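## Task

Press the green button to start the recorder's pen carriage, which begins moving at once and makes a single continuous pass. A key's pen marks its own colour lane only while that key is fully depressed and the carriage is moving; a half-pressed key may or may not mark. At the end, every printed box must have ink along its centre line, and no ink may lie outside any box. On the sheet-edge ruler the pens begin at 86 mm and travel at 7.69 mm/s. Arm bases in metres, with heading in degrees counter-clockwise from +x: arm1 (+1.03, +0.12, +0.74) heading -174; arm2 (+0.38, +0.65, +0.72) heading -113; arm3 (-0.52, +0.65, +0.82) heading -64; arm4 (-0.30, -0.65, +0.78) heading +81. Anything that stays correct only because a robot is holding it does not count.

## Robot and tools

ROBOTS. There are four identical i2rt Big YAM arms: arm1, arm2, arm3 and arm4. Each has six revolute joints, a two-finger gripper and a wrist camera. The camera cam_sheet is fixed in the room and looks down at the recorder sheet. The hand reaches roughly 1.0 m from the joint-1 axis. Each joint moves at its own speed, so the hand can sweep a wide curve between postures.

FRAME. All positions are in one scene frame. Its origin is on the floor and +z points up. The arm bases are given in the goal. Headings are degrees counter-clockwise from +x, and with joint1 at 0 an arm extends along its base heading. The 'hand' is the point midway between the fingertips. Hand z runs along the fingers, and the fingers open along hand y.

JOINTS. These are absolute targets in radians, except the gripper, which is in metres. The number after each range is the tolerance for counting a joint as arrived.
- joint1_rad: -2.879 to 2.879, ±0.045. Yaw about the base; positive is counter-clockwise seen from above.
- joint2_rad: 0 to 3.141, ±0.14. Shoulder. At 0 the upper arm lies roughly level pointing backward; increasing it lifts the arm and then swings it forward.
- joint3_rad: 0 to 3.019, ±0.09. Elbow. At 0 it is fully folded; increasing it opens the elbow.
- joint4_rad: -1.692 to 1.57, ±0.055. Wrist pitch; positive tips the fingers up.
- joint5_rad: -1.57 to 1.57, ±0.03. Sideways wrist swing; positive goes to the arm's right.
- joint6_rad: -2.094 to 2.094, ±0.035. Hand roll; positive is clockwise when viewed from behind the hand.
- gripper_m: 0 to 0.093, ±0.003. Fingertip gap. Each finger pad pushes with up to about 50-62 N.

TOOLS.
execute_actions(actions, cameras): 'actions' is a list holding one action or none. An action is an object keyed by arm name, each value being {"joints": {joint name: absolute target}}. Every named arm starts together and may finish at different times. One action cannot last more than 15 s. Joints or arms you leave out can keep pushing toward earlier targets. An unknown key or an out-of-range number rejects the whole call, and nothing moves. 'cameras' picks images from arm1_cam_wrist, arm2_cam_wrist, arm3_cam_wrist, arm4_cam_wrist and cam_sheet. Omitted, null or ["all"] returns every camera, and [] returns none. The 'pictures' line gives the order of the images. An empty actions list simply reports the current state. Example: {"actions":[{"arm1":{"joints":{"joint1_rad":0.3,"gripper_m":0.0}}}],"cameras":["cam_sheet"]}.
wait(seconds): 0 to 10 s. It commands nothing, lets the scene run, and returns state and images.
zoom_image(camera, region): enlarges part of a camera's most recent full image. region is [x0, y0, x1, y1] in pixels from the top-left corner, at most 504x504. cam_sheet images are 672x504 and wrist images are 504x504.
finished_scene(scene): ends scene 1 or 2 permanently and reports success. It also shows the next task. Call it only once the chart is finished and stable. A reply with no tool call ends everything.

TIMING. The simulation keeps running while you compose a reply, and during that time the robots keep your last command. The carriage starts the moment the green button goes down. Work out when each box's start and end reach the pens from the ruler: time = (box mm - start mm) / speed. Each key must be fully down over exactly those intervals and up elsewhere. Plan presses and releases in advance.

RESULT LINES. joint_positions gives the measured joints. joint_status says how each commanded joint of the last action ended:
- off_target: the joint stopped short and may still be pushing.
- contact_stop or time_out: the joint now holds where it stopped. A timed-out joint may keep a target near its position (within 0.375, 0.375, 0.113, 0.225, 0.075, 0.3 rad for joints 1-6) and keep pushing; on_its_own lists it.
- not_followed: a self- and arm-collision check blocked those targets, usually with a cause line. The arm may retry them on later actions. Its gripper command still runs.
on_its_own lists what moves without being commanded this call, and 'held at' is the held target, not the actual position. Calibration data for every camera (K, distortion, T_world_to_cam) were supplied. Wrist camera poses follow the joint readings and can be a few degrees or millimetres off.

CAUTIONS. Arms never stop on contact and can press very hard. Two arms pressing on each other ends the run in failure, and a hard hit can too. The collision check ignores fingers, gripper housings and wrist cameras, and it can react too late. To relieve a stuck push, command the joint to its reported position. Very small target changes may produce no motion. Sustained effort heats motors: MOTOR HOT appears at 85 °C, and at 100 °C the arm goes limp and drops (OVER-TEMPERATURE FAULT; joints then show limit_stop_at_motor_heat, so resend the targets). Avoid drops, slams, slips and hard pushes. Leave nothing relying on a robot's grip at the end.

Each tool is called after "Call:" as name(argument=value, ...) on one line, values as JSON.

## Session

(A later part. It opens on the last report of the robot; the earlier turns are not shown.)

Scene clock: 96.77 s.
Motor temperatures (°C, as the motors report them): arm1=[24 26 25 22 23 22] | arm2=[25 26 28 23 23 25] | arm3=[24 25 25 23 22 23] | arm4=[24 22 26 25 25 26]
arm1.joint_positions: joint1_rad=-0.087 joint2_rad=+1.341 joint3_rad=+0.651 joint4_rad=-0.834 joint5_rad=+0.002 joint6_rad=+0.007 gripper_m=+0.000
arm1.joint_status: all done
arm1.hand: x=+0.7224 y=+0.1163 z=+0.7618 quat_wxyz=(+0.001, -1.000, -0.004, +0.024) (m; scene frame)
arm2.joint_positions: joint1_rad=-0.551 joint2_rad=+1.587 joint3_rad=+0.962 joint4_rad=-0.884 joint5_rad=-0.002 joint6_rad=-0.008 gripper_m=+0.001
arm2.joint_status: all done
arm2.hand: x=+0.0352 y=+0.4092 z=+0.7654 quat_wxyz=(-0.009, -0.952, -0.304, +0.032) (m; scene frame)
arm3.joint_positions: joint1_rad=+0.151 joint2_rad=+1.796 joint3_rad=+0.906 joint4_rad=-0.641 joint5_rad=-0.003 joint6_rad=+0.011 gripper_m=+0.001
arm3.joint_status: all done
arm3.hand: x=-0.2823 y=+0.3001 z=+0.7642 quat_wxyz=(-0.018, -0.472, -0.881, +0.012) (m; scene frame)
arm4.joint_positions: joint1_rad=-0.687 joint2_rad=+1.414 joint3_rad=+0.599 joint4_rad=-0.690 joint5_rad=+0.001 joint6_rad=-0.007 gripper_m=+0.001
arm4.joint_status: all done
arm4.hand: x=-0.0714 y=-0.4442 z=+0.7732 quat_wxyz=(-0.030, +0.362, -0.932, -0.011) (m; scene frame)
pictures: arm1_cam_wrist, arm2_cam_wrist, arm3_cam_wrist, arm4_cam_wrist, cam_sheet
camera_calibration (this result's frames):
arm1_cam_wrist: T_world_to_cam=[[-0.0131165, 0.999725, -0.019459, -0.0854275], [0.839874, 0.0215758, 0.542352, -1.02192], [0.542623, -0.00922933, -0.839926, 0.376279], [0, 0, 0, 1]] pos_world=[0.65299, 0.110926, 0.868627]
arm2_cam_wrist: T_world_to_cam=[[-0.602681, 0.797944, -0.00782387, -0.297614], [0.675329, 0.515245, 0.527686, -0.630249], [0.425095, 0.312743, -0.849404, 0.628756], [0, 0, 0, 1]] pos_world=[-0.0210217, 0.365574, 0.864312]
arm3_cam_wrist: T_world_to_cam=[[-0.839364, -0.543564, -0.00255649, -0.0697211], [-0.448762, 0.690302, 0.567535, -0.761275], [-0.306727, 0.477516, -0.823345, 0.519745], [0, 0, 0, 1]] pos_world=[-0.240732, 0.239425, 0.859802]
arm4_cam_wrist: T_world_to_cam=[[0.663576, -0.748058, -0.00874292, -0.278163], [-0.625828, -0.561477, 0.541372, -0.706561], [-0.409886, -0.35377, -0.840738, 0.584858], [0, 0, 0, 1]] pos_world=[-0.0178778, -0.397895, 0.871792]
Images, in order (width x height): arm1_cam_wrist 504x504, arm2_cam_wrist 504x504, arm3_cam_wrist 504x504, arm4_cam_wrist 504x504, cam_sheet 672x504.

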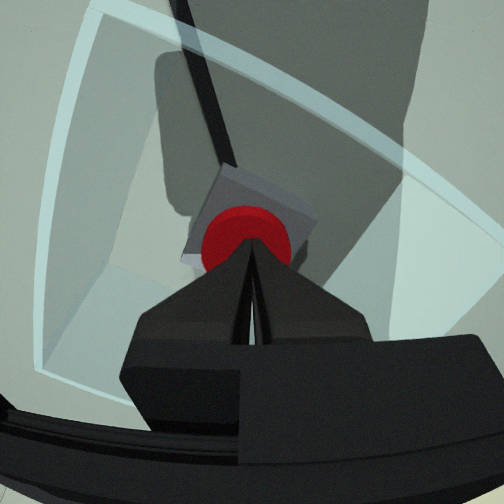

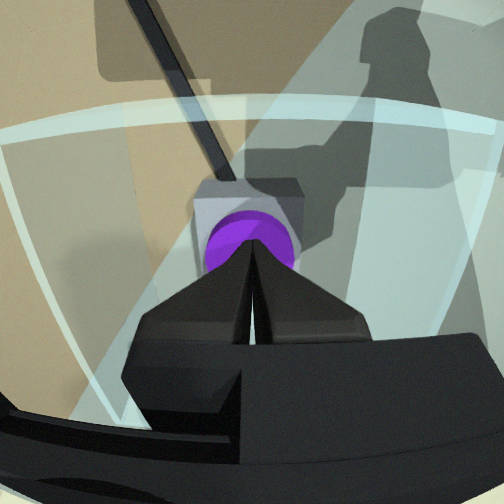

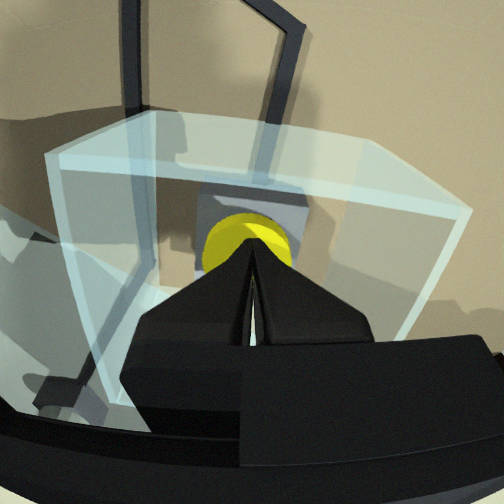

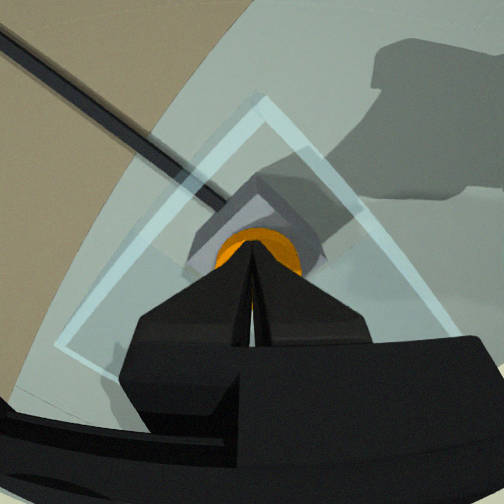

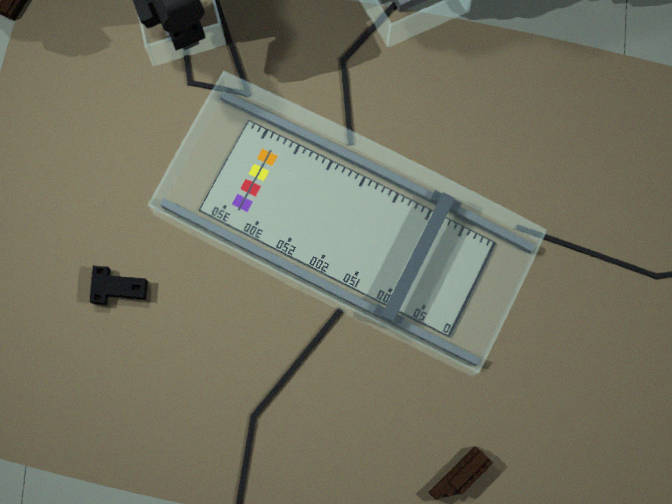

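Call:
execute_actions(actions=[{"arm1":{"joints":{"joint2_rad":1.21,"joint3_rad":0.66,"joint4_rad":-0.845}},"arm2":{"joints":{"joint2_rad":1.49,"joint3_rad":0.97,"joint4_rad":-0.90}},"arm3":{"joints":{"joint2_rad":1.70,"joint3_rad":0.91,"joint4_rad":-0.665}},"arm4":{"joints":{"joint2_rad":1.28,"joint3_rad":0.61,"joint4_rad":-0.745}}}])

Call:
execute_actions(actions=[{"arm1":{"joints":{"joint2_rad":1.41}},"arm2":{"joints":{"joint2_rad":1.65}},"arm3":{"joints":{"joint2_rad":1.86}},"arm4":{"joints":{"joint2_rad":1.48}}}])

Call:
execute_actions(actions=[{"arm1":{"joints":{"joint2_rad":1.21}},"arm2":{"joints":{"joint2_rad":1.49}},"arm3":{"joints":{"joint2_rad":1.55}},"arm4":{"joints":{"joint2_rad":1.28}}}], cameras=[])

Scene clock: 104.50 s.
Motor temperatures (°C, as the motors report them): arm1=[24 26 25 22 23 22] | arm2=[25 26 27 23 23 25] | arm3=[24 25 24 23 22 23] | arm4=[24 22 25 25 25 26]
arm1.joint_positions: joint1_rad=-0.087 joint2_rad=+1.204 joint3_rad=+0.655 joint4_rad=-0.839 joint5_rad=+0.002 joint6_rad=+0.007 gripper_m=+0.000
arm1.joint_status: all done
arm1.hand: x=+0.7103 y=+0.1161 z=+0.8033 quat_wxyz=(+0.000, -0.996, -0.004, +0.092) (m; scene frame)
arm2.joint_positions: joint1_rad=-0.551 joint2_rad=+1.493 joint3_rad=+0.964 joint4_rad=-0.887 joint5_rad=-0.002 joint6_rad=-0.008 gripper_m=+0.001
arm2.joint_status: all done
arm2.hand: x=+0.0297 y=+0.4052 z=+0.8041 quat_wxyz=(-0.023, -0.950, -0.303, +0.077) (m; scene frame)
arm3.joint_positions: joint1_rad=+0.151 joint2_rad=+1.698 joint3_rad=+0.910 joint4_rad=-0.656 joint5_rad=-0.003 joint6_rad=+0.011 gripper_m=+0.001
arm3.joint_status: all done
arm3.hand: x=-0.2739 y=+0.2882 z=+0.8049 quat_wxyz=(-0.056, -0.471, -0.880, +0.032) (m; scene frame)
arm4.joint_positions: joint1_rad=-0.687 joint2_rad=+1.274 joint3_rad=+0.604 joint4_rad=-0.739 joint5_rad=+0.001 joint6_rad=-0.007 gripper_m=+0.001
arm4.joint_status: all done
arm4.hand: x=-0.0658 y=-0.4391 z=+0.8141 quat_wxyz=(-0.075, +0.361, -0.929, -0.028) (m; scene frame)
pictures: arm1_cam_wrist, arm2_cam_wrist, arm3_cam_wrist, arm4_cam_wrist, cam_sheet
camera_calibration (this result's frames):
arm1_cam_wrist: T_world_to_cam=[[-0.0158394, 0.999685, -0.0194871, -0.0826188], [0.90572, 0.0226016, 0.423274, -0.985502], [0.423581, -0.0109454, -0.905792, 0.555387], [0, 0, 0, 1]] pos_world=[0.656029, 0.110946, 0.918592]
arm2_cam_wrist: T_world_to_cam=[[-0.603379, 0.797443, -0.00430733, -0.300045], [0.712512, 0.541526, 0.446179, -0.591181], [0.358135, 0.266146, -0.894933, 0.722675], [0, 0, 0, 1]] pos_world=[-0.0186321, 0.367072, 0.909226]
arm3_cam_wrist: T_world_to_cam=[[-0.838839, -0.544361, -0.00450031, -0.067041], [-0.475102, 0.728029, 0.494218, -0.731492], [-0.265756, 0.416707, -0.869327, 0.627308], [0, 0, 0, 1]] pos_world=[-0.237059, 0.23465, 0.90655]
arm4_cam_wrist: T_world_to_cam=[[0.664225, -0.747471, -0.00960005, -0.276743], [-0.661766, -0.593941, 0.457493, -0.670645], [-0.347664, -0.297525, -0.889162, 0.691572], [0, 0, 0, 1]] pos_world=[-0.0195562, -0.399421, 0.919077]
Images, in order (width x height): arm1_cam_wrist 504x504, arm2_cam_wrist 504x504, arm3_cam_wrist 504x504, arm4_cam_wrist 504x504, cam_sheet 672x504.

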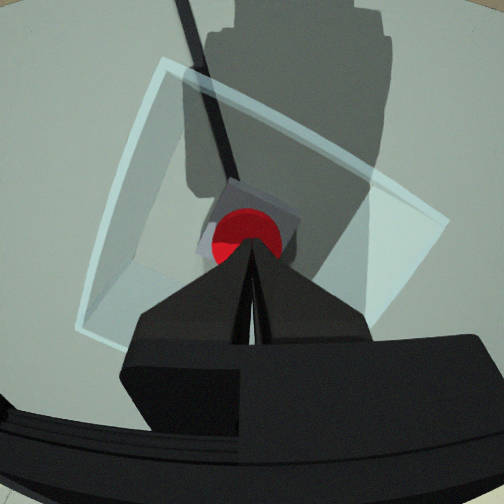

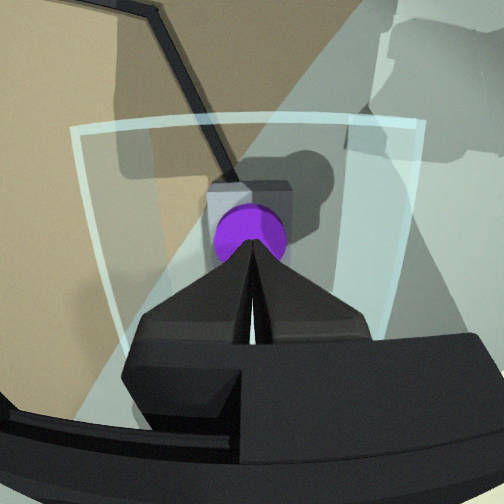

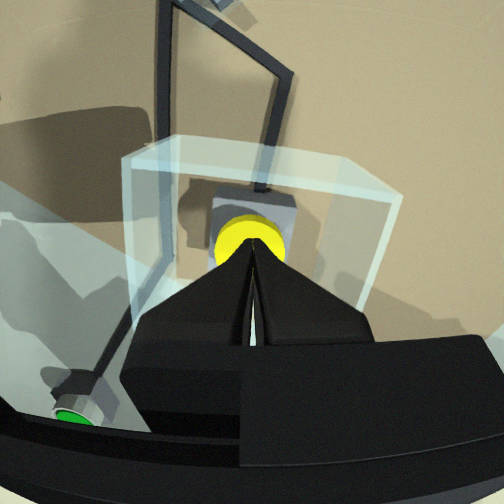

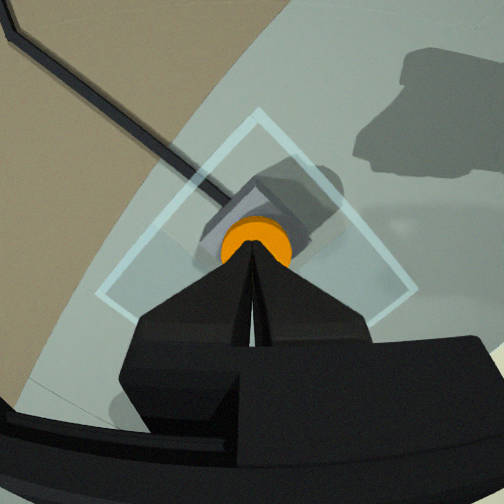

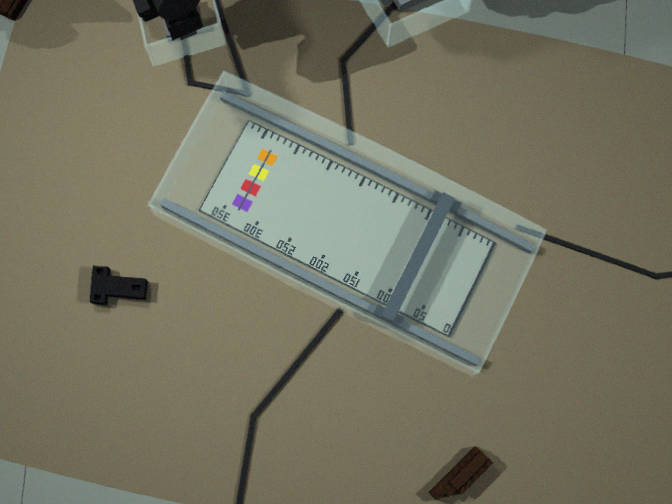

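Scene clock: 105.33 s.
Motor temperatures (°C, as the motors report them): arm1=[24 26 25 22 23 22] | arm2=[25 26 27 23 23 25] | arm3=[24 25 24 23 22 23] | arm4=[24 22 25 25 25 26]
arm1.joint_positions: joint1_rad=-0.087 joint2_rad=+1.364 joint3_rad=+0.675 joint4_rad=-0.844 joint5_rad=+0.002 joint6_rad=+0.007 gripper_m=+0.000
arm1.joint_status: all done
arm1.hand: x=+0.7153 y=+0.1162 z=+0.7626 quat_wxyz=(+0.001, -1.000, -0.004, +0.019) (m; scene frame)
arm2.joint_positions: joint1_rad=-0.551 joint2_rad=+1.597 joint3_rad=+0.979 joint4_rad=-0.891 joint5_rad=-0.002 joint6_rad=-0.007 gripper_m=+0.001
arm2.joint_status: all done
arm2.hand: x=+0.0311 y=+0.4063 z=+0.7666 quat_wxyz=(-0.009, -0.952, -0.303, +0.032) (m; scene frame)
arm3.joint_positions: joint1_rad=+0.151 joint2_rad=+1.804 joint3_rad=+0.923 joint4_rad=-0.661 joint5_rad=-0.002 joint6_rad=+0.011 gripper_m=+0.001
arm3.joint_status: all done
arm3.hand: x=-0.2808 y=+0.2977 z=+0.7650 quat_wxyz=(-0.013, -0.472, -0.881, +0.010) (m; scene frame)
arm4.joint_positions: joint1_rad=-0.687 joint2_rad=+1.433 joint3_rad=+0.624 joint4_rad=-0.746 joint5_rad=+0.001 joint6_rad=-0.007 gripper_m=+0.001
arm4.joint_status: all done
arm4.hand: x=-0.0736 y=-0.4461 z=+0.7741 quat_wxyz=(-0.007, +0.362, -0.932, -0.002) (m; scene frame)
pictures: arm1_cam_wrist, arm2_cam_wrist, arm3_cam_wrist, arm4_cam_wrist, cam_sheet
camera_calibration (this result's frames):
arm1_cam_wrist: T_world_to_cam=[[-0.0129344, 0.999735, -0.019064, -0.085898], [0.835297, 0.0212833, 0.549387, -1.01851], [0.549647, -0.00881809, -0.83535, 0.372244], [0, 0, 0, 1]] pos_world=[0.645042, 0.110835, 0.868871]
arm2_cam_wrist: T_world_to_cam=[[-0.602371, 0.798178, -0.00787749, -0.297849], [0.675189, 0.514767, 0.528332, -0.626983], [0.425758, 0.312933, -0.849001, 0.632065], [0, 0, 0, 1]] pos_world=[-0.0251899, 0.362694, 0.865533]
arm3_cam_wrist: T_world_to_cam=[[-0.839429, -0.543466, -0.00193004, -0.0702412], [-0.44508, 0.685417, 0.576288, -0.763644], [-0.31187, 0.484612, -0.817244, 0.513786], [0, 0, 0, 1]] pos_world=[-0.238611, 0.236254, 0.859832]
arm4_cam_wrist: T_world_to_cam=[[0.662985, -0.748587, -0.00828189, -0.278819], [-0.605517, -0.542715, 0.582074, -0.731142], [-0.440228, -0.380892, -0.813093, 0.548303], [0, 0, 0, 1]] pos_world=[-0.0164878, -0.396678, 0.869091]
Images, in order (width x height): arm1_cam_wrist 504x504, arm2_cam_wrist 504x504, arm3_cam_wrist 504x504, arm4_cam_wrist 504x504, cam_sheet 672x504.

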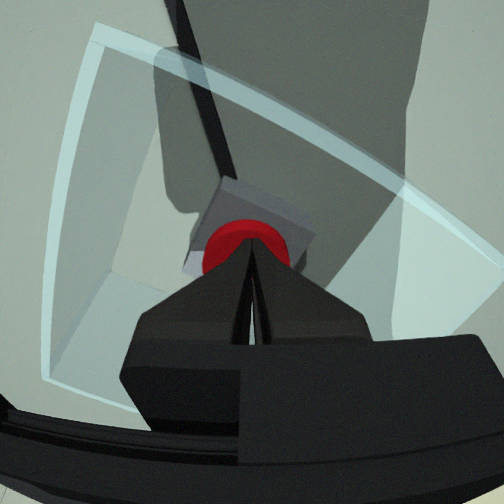

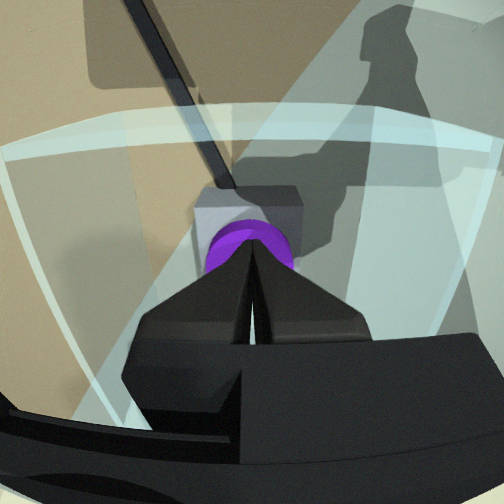

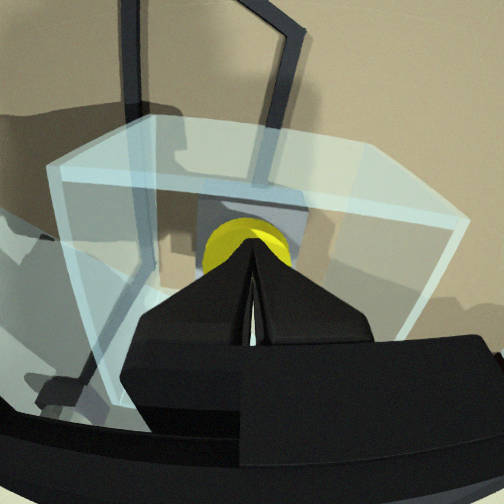

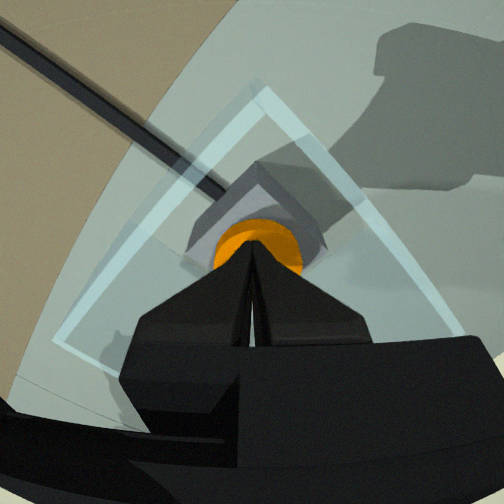

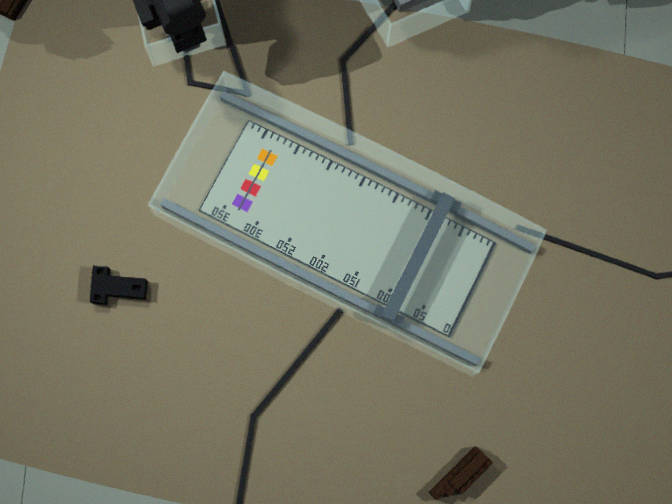

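Scene clock: 106.43 s.
Motor temperatures (°C, as the motors report them): arm1=[24 26 25 22 23 22] | arm2=[25 26 27 23 23 25] | arm3=[24 25 24 23 22 23] | arm4=[24 22 25 25 25 26]
arm1.joint_positions: joint1_rad=-0.087 joint2_rad=+1.204 joint3_rad=+0.658 joint4_rad=-0.844 joint5_rad=+0.002 joint6_rad=+0.007 gripper_m=+0.000
arm1.joint_status: all done
arm1.hand: x=+0.7100 y=+0.1161 z=+0.8042 quat_wxyz=(+0.000, -0.996, -0.004, +0.091) (m; scene frame)
arm2.joint_positions: joint1_rad=-0.551 joint2_rad=+1.490 joint3_rad=+0.979 joint4_rad=-0.891 joint5_rad=-0.002 joint6_rad=-0.007 gripper_m=+0.001
arm2.joint_status: all done
arm2.hand: x=+0.0254 y=+0.4021 z=+0.8106 quat_wxyz=(-0.025, -0.949, -0.303, +0.083) (m; scene frame)
arm3.joint_positions: joint1_rad=+0.151 joint2_rad=+1.530 joint3_rad=+0.906 joint4_rad=-0.661 joint5_rad=-0.002 joint6_rad=+0.011 gripper_m=+0.001
arm3.joint_status: all done
arm3.hand: x=-0.2645 y=+0.2752 z=+0.8752 quat_wxyz=(-0.127, -0.467, -0.872, +0.069) (m; scene frame)
arm4.joint_positions: joint1_rad=-0.687 joint2_rad=+1.274 joint3_rad=+0.604 joint4_rad=-0.746 joint5_rad=+0.001 joint6_rad=-0.007 gripper_m=+0.001
arm4.joint_status: all done
arm4.hand: x=-0.0672 y=-0.4404 z=+0.8136 quat_wxyz=(-0.072, +0.361, -0.929, -0.027) (m; scene frame)
pictures: none
No camera images: the call's "cameras" was empty. Leave "cameras" out to get every camera's image.

Call:
execute_actions(actions=[{"arm1":{"joints":{"joint4_rad":-0.89}},"arm2":{"joints":{"joint4_rad":-0.94}},"arm3":{"joints":{"joint1_rad":0.852,"joint2_rad":1.286,"joint3_rad":0.80,"joint4_rad":-0.965}},"arm4":{"joints":{"joint4_rad":-0.785}}}], cameras=[])

Call:
execute_actions(actions=[{"arm3":{"joints":{"joint3_rad":0.675}}}], cameras=["arm3_cam_wrist","arm2_cam_wrist"])

Scene clock: 112.57 s.
Motor temperatures (°C, as the motors report them): arm1=[24 26 25 22 23 22] | arm2=[25 26 27 23 23 25] | arm3=[24 25 25 23 22 23] | arm4=[24 22 26 25 25 26]
arm1.joint_positions: joint1_rad=-0.087 joint2_rad=+1.204 joint3_rad=+0.658 joint4_rad=-0.878 joint5_rad=+0.002 joint6_rad=+0.007 gripper_m=+0.000
arm1.joint_status: all done
arm1.hand: x=+0.7182 y=+0.1163 z=+0.8029 quat_wxyz=(+0.001, -0.997, -0.004, +0.074) (m; scene frame)
arm2.joint_positions: joint1_rad=-0.551 joint2_rad=+1.490 joint3_rad=+0.979 joint4_rad=-0.925 joint5_rad=-0.002 joint6_rad=-0.007 gripper_m=+0.001
arm2.joint_status: all done
arm2.hand: x=+0.0321 y=+0.4069 z=+0.8093 quat_wxyz=(-0.020, -0.950, -0.303, +0.067) (m; scene frame)
arm3.joint_positions: joint1_rad=+0.852 joint2_rad=+1.273 joint3_rad=+0.794 joint4_rad=-0.955 joint5_rad=-0.001 joint6_rad=+0.010 gripper_m=+0.001
arm3.joint_status: all done
arm3.hand: x=-0.1842 y=+0.5564 z=+0.9130 quat_wxyz=(-0.066, -0.141, -0.988, +0.012) (m; scene frame)
arm4.joint_positions: joint1_rad=-0.687 joint2_rad=+1.274 joint3_rad=+0.604 joint4_rad=-0.778 joint5_rad=+0.001 joint6_rad=-0.007 gripper_m=+0.001
arm4.joint_status: all done
arm4.hand: x=-0.0730 y=-0.4457 z=+0.8125 quat_wxyz=(-0.057, +0.362, -0.930, -0.021) (m; scene frame)
pictures: none
No camera images: the call's "cameras" was empty. Leave "cameras" out to get every camera's image.

Scene clock: 113.60 s.
Motor temperatures (°C, as the motors report them): arm1=[24 26 25 22 23 22] | arm2=[25 26 27 23 23 25] | arm3=[24 25 25 23 22 23] | arm4=[24 22 26 25 25 26]
arm1.joint_positions: joint1_rad=-0.087 joint2_rad=+1.204 joint3_rad=+0.658 joint4_rad=-0.878 joint5_rad=+0.002 joint6_rad=+0.007 gripper_m=+0.000
arm1.joint_status: not commanded
arm1.hand: x=+0.7182 y=+0.1163 z=+0.8029 quat_wxyz=(+0.001, -0.997, -0.004, +0.074) (m; scene frame)
arm2.joint_positions: joint1_rad=-0.551 joint2_rad=+1.490 joint3_rad=+0.979 joint4_rad=-0.925 joint5_rad=-0.002 joint6_rad=-0.007 gripper_m=+0.001
arm2.joint_status: not commanded
arm2.hand: x=+0.0321 y=+0.4069 z=+0.8093 quat_wxyz=(-0.020, -0.950, -0.303, +0.067) (m; scene frame)
arm3.joint_positions: joint1_rad=+0.852 joint2_rad=+1.274 joint3_rad=+0.670 joint4_rad=-0.960 joint5_rad=-0.001 joint6_rad=+0.010 gripper_m=+0.001
arm3.joint_status: all done
arm3.hand: x=-0.2388 y=+0.5714 z=+0.8698 quat_wxyz=(-0.001, -0.141, -0.990, +0.004) (m; scene frame)
arm4.joint_positions: joint1_rad=-0.687 joint2_rad=+1.274 joint3_rad=+0.604 joint4_rad=-0.778 joint5_rad=+0.001 joint6_rad=-0.007 gripper_m=+0.001
arm4.joint_status: not commanded
arm4.hand: x=-0.0730 y=-0.4457 z=+0.8125 quat_wxyz=(-0.057, +0.362, -0.930, -0.021) (m; scene frame)
pictures: arm2_cam_wrist, arm3_cam_wrist
camera_calibration (this result's frames):
arm2_cam_wrist: T_world_to_cam=[[-0.602947, 0.797765, -0.00514224, -0.299366], [0.705045, 0.535864, 0.464502, -0.608356], [0.373319, 0.276444, -0.885557, 0.71377], [0, 0, 0, 1]] pos_world=[-0.0180465, 0.367502, 0.913127]
arm3_cam_wrist: T_world_to_cam=[[-0.29105, -0.956708, 0.000356306, 0.479036], [-0.765863, 0.233215, 0.599221, -0.831071], [-0.573362, 0.17413, -0.800584, 0.580448], [0, 0, 0, 1]] pos_world=[-0.164256, 0.551042, 0.962521]
Images, in order (width x height): arm2_cam_wrist 504x504, arm3_cam_wrist 504x504.

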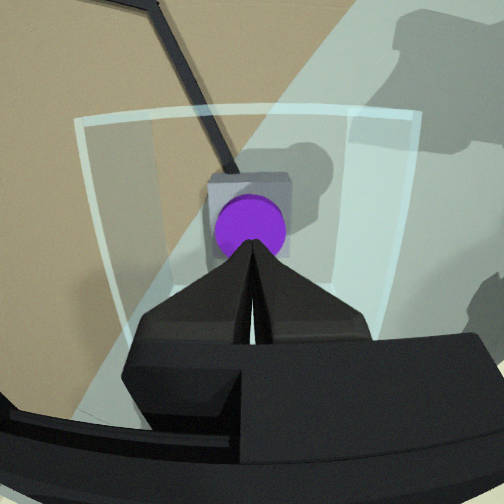

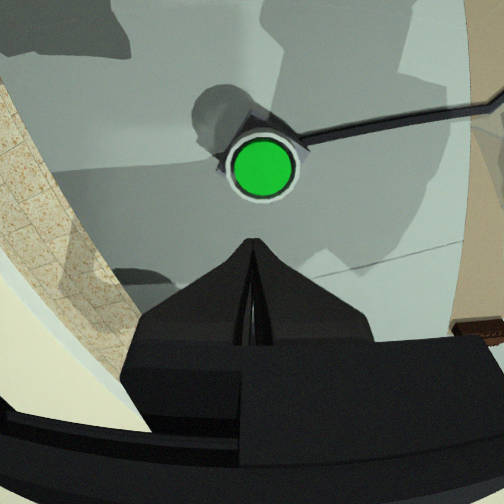

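Call:
execute_actions(actions=[{"arm3":{"joints":{"joint1_rad":0.822,"joint2_rad":1.432,"joint3_rad":0.612,"joint4_rad":-0.735}}}], cameras=["arm3_cam_wrist"])

Scene clock: 118.57 s.
Motor temperatures (°C, as the motors report them): arm1=[24 26 26 22 23 22] | arm2=[25 26 28 23 23 25] | arm3=[24 25 25 23 22 23] | arm4=[24 22 26 25 25 26]
arm1.joint_positions: joint1_rad=-0.087 joint2_rad=+1.204 joint3_rad=+0.658 joint4_rad=-0.878 joint5_rad=+0.002 joint6_rad=+0.007 gripper_m=+0.000
arm1.joint_status: not commanded
arm1.hand: x=+0.7182 y=+0.1163 z=+0.8029 quat_wxyz=(+0.001, -0.997, -0.004, +0.074) (m; scene frame)
arm2.joint_positions: joint1_rad=-0.551 joint2_rad=+1.490 joint3_rad=+0.979 joint4_rad=-0.925 joint5_rad=-0.002 joint6_rad=-0.007 gripper_m=+0.001
arm2.joint_status: not commanded
arm2.hand: x=+0.0321 y=+0.4069 z=+0.8093 quat_wxyz=(-0.020, -0.950, -0.303, +0.067) (m; scene frame)
arm3.joint_positions: joint1_rad=+0.828 joint2_rad=+1.435 joint3_rad=+0.612 joint4_rad=-0.747 joint5_rad=-0.001 joint6_rad=+0.010 gripper_m=+0.001
arm3.joint_status: all done
arm3.hand: x=-0.2354 y=+0.5628 z=+0.8092 quat_wxyz=(+0.002, -0.153, -0.988, +0.003) (m; scene frame)
arm4.joint_positions: joint1_rad=-0.687 joint2_rad=+1.274 joint3_rad=+0.604 joint4_rad=-0.778 joint5_rad=+0.001 joint6_rad=-0.007 gripper_m=+0.001
arm4.joint_status: not commanded
arm4.hand: x=-0.0730 y=-0.4457 z=+0.8125 quat_wxyz=(-0.057, +0.362, -0.930, -0.021) (m; scene frame)
pictures: arm3_cam_wrist
camera_calibration (this result's frames):
arm3_cam_wrist: T_world_to_cam=[[-0.31327, -0.949664, 0.000540031, 0.462454], [-0.757018, 0.250065, 0.603648, -0.801147], [-0.573398, 0.188696, -0.797251, 0.524358], [0, 0, 0, 1]] pos_world=[-0.160944, 0.54057, 0.901406]
Images, in order (width x height): arm3_cam_wrist 504x504.

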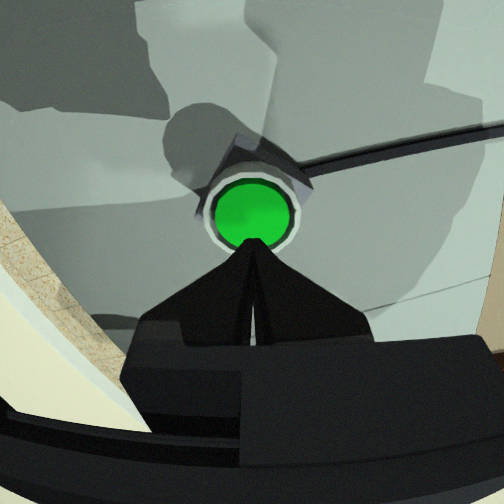

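Call:
execute_actions(actions=[{"arm3":{"joints":{"joint2_rad":1.49,"joint3_rad":0.595,"joint4_rad":-0.66}}}], cameras=["arm3_cam_wrist"])

Scene clock: 130.60 s.
Motor temperatures (°C, as the motors report them): arm1=[24 26 26 22 23 22] | arm2=[25 26 28 23 23 25] | arm3=[24 25 25 23 22 23] | arm4=[24 22 26 25 25 26]
arm1.joint_positions: joint1_rad=-0.087 joint2_rad=+1.204 joint3_rad=+0.658 joint4_rad=-0.878 joint5_rad=+0.002 joint6_rad=+0.007 gripper_m=+0.000
arm1.joint_status: not commanded
arm1.hand: x=+0.7182 y=+0.1163 z=+0.8029 quat_wxyz=(+0.001, -0.997, -0.004, +0.074) (m; scene frame)
arm2.joint_positions: joint1_rad=-0.551 joint2_rad=+1.490 joint3_rad=+0.979 joint4_rad=-0.925 joint5_rad=-0.002 joint6_rad=-0.007 gripper_m=+0.001
arm2.joint_status: not commanded
arm2.hand: x=+0.0321 y=+0.4069 z=+0.8093 quat_wxyz=(-0.020, -0.950, -0.303, +0.067) (m; scene frame)
arm3.joint_positions: joint1_rad=+0.828 joint2_rad=+1.478 joint3_rad=+0.600 joint4_rad=-0.672 joint5_rad=-0.001 joint6_rad=+0.010 gripper_m=+0.001
arm3.joint_status: all done
arm3.hand: x=-0.2300 y=+0.5610 z=+0.7945 quat_wxyz=(-0.009, -0.153, -0.988, +0.005) (m; scene frame)
arm4.joint_positions: joint1_rad=-0.687 joint2_rad=+1.274 joint3_rad=+0.604 joint4_rad=-0.778 joint5_rad=+0.001 joint6_rad=-0.007 gripper_m=+0.001
arm4.joint_status: not commanded
arm4.hand: x=-0.0730 y=-0.4457 z=+0.8125 quat_wxyz=(-0.057, +0.362, -0.930, -0.021) (m; scene frame)
pictures: arm3_cam_wrist
camera_calibration (this result's frames):
arm3_cam_wrist: T_world_to_cam=[[-0.313127, -0.949711, 0.0000766851, 0.462907], [-0.768789, 0.253523, 0.587103, -0.779236], [-0.557598, 0.183779, -0.809512, 0.532281], [0, 0, 0, 1]] pos_world=[-0.15732, 0.53936, 0.888344]
Images, in order (width x height): arm3_cam_wrist 504x504.

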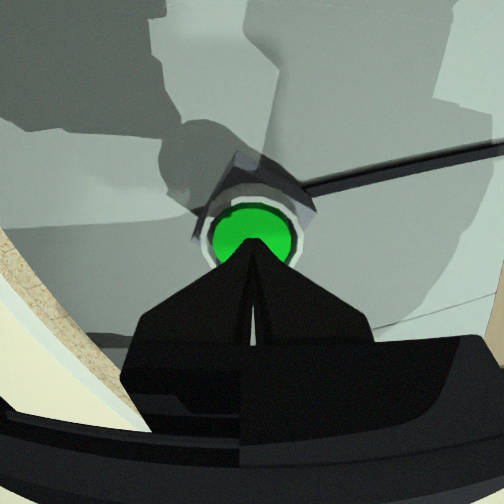

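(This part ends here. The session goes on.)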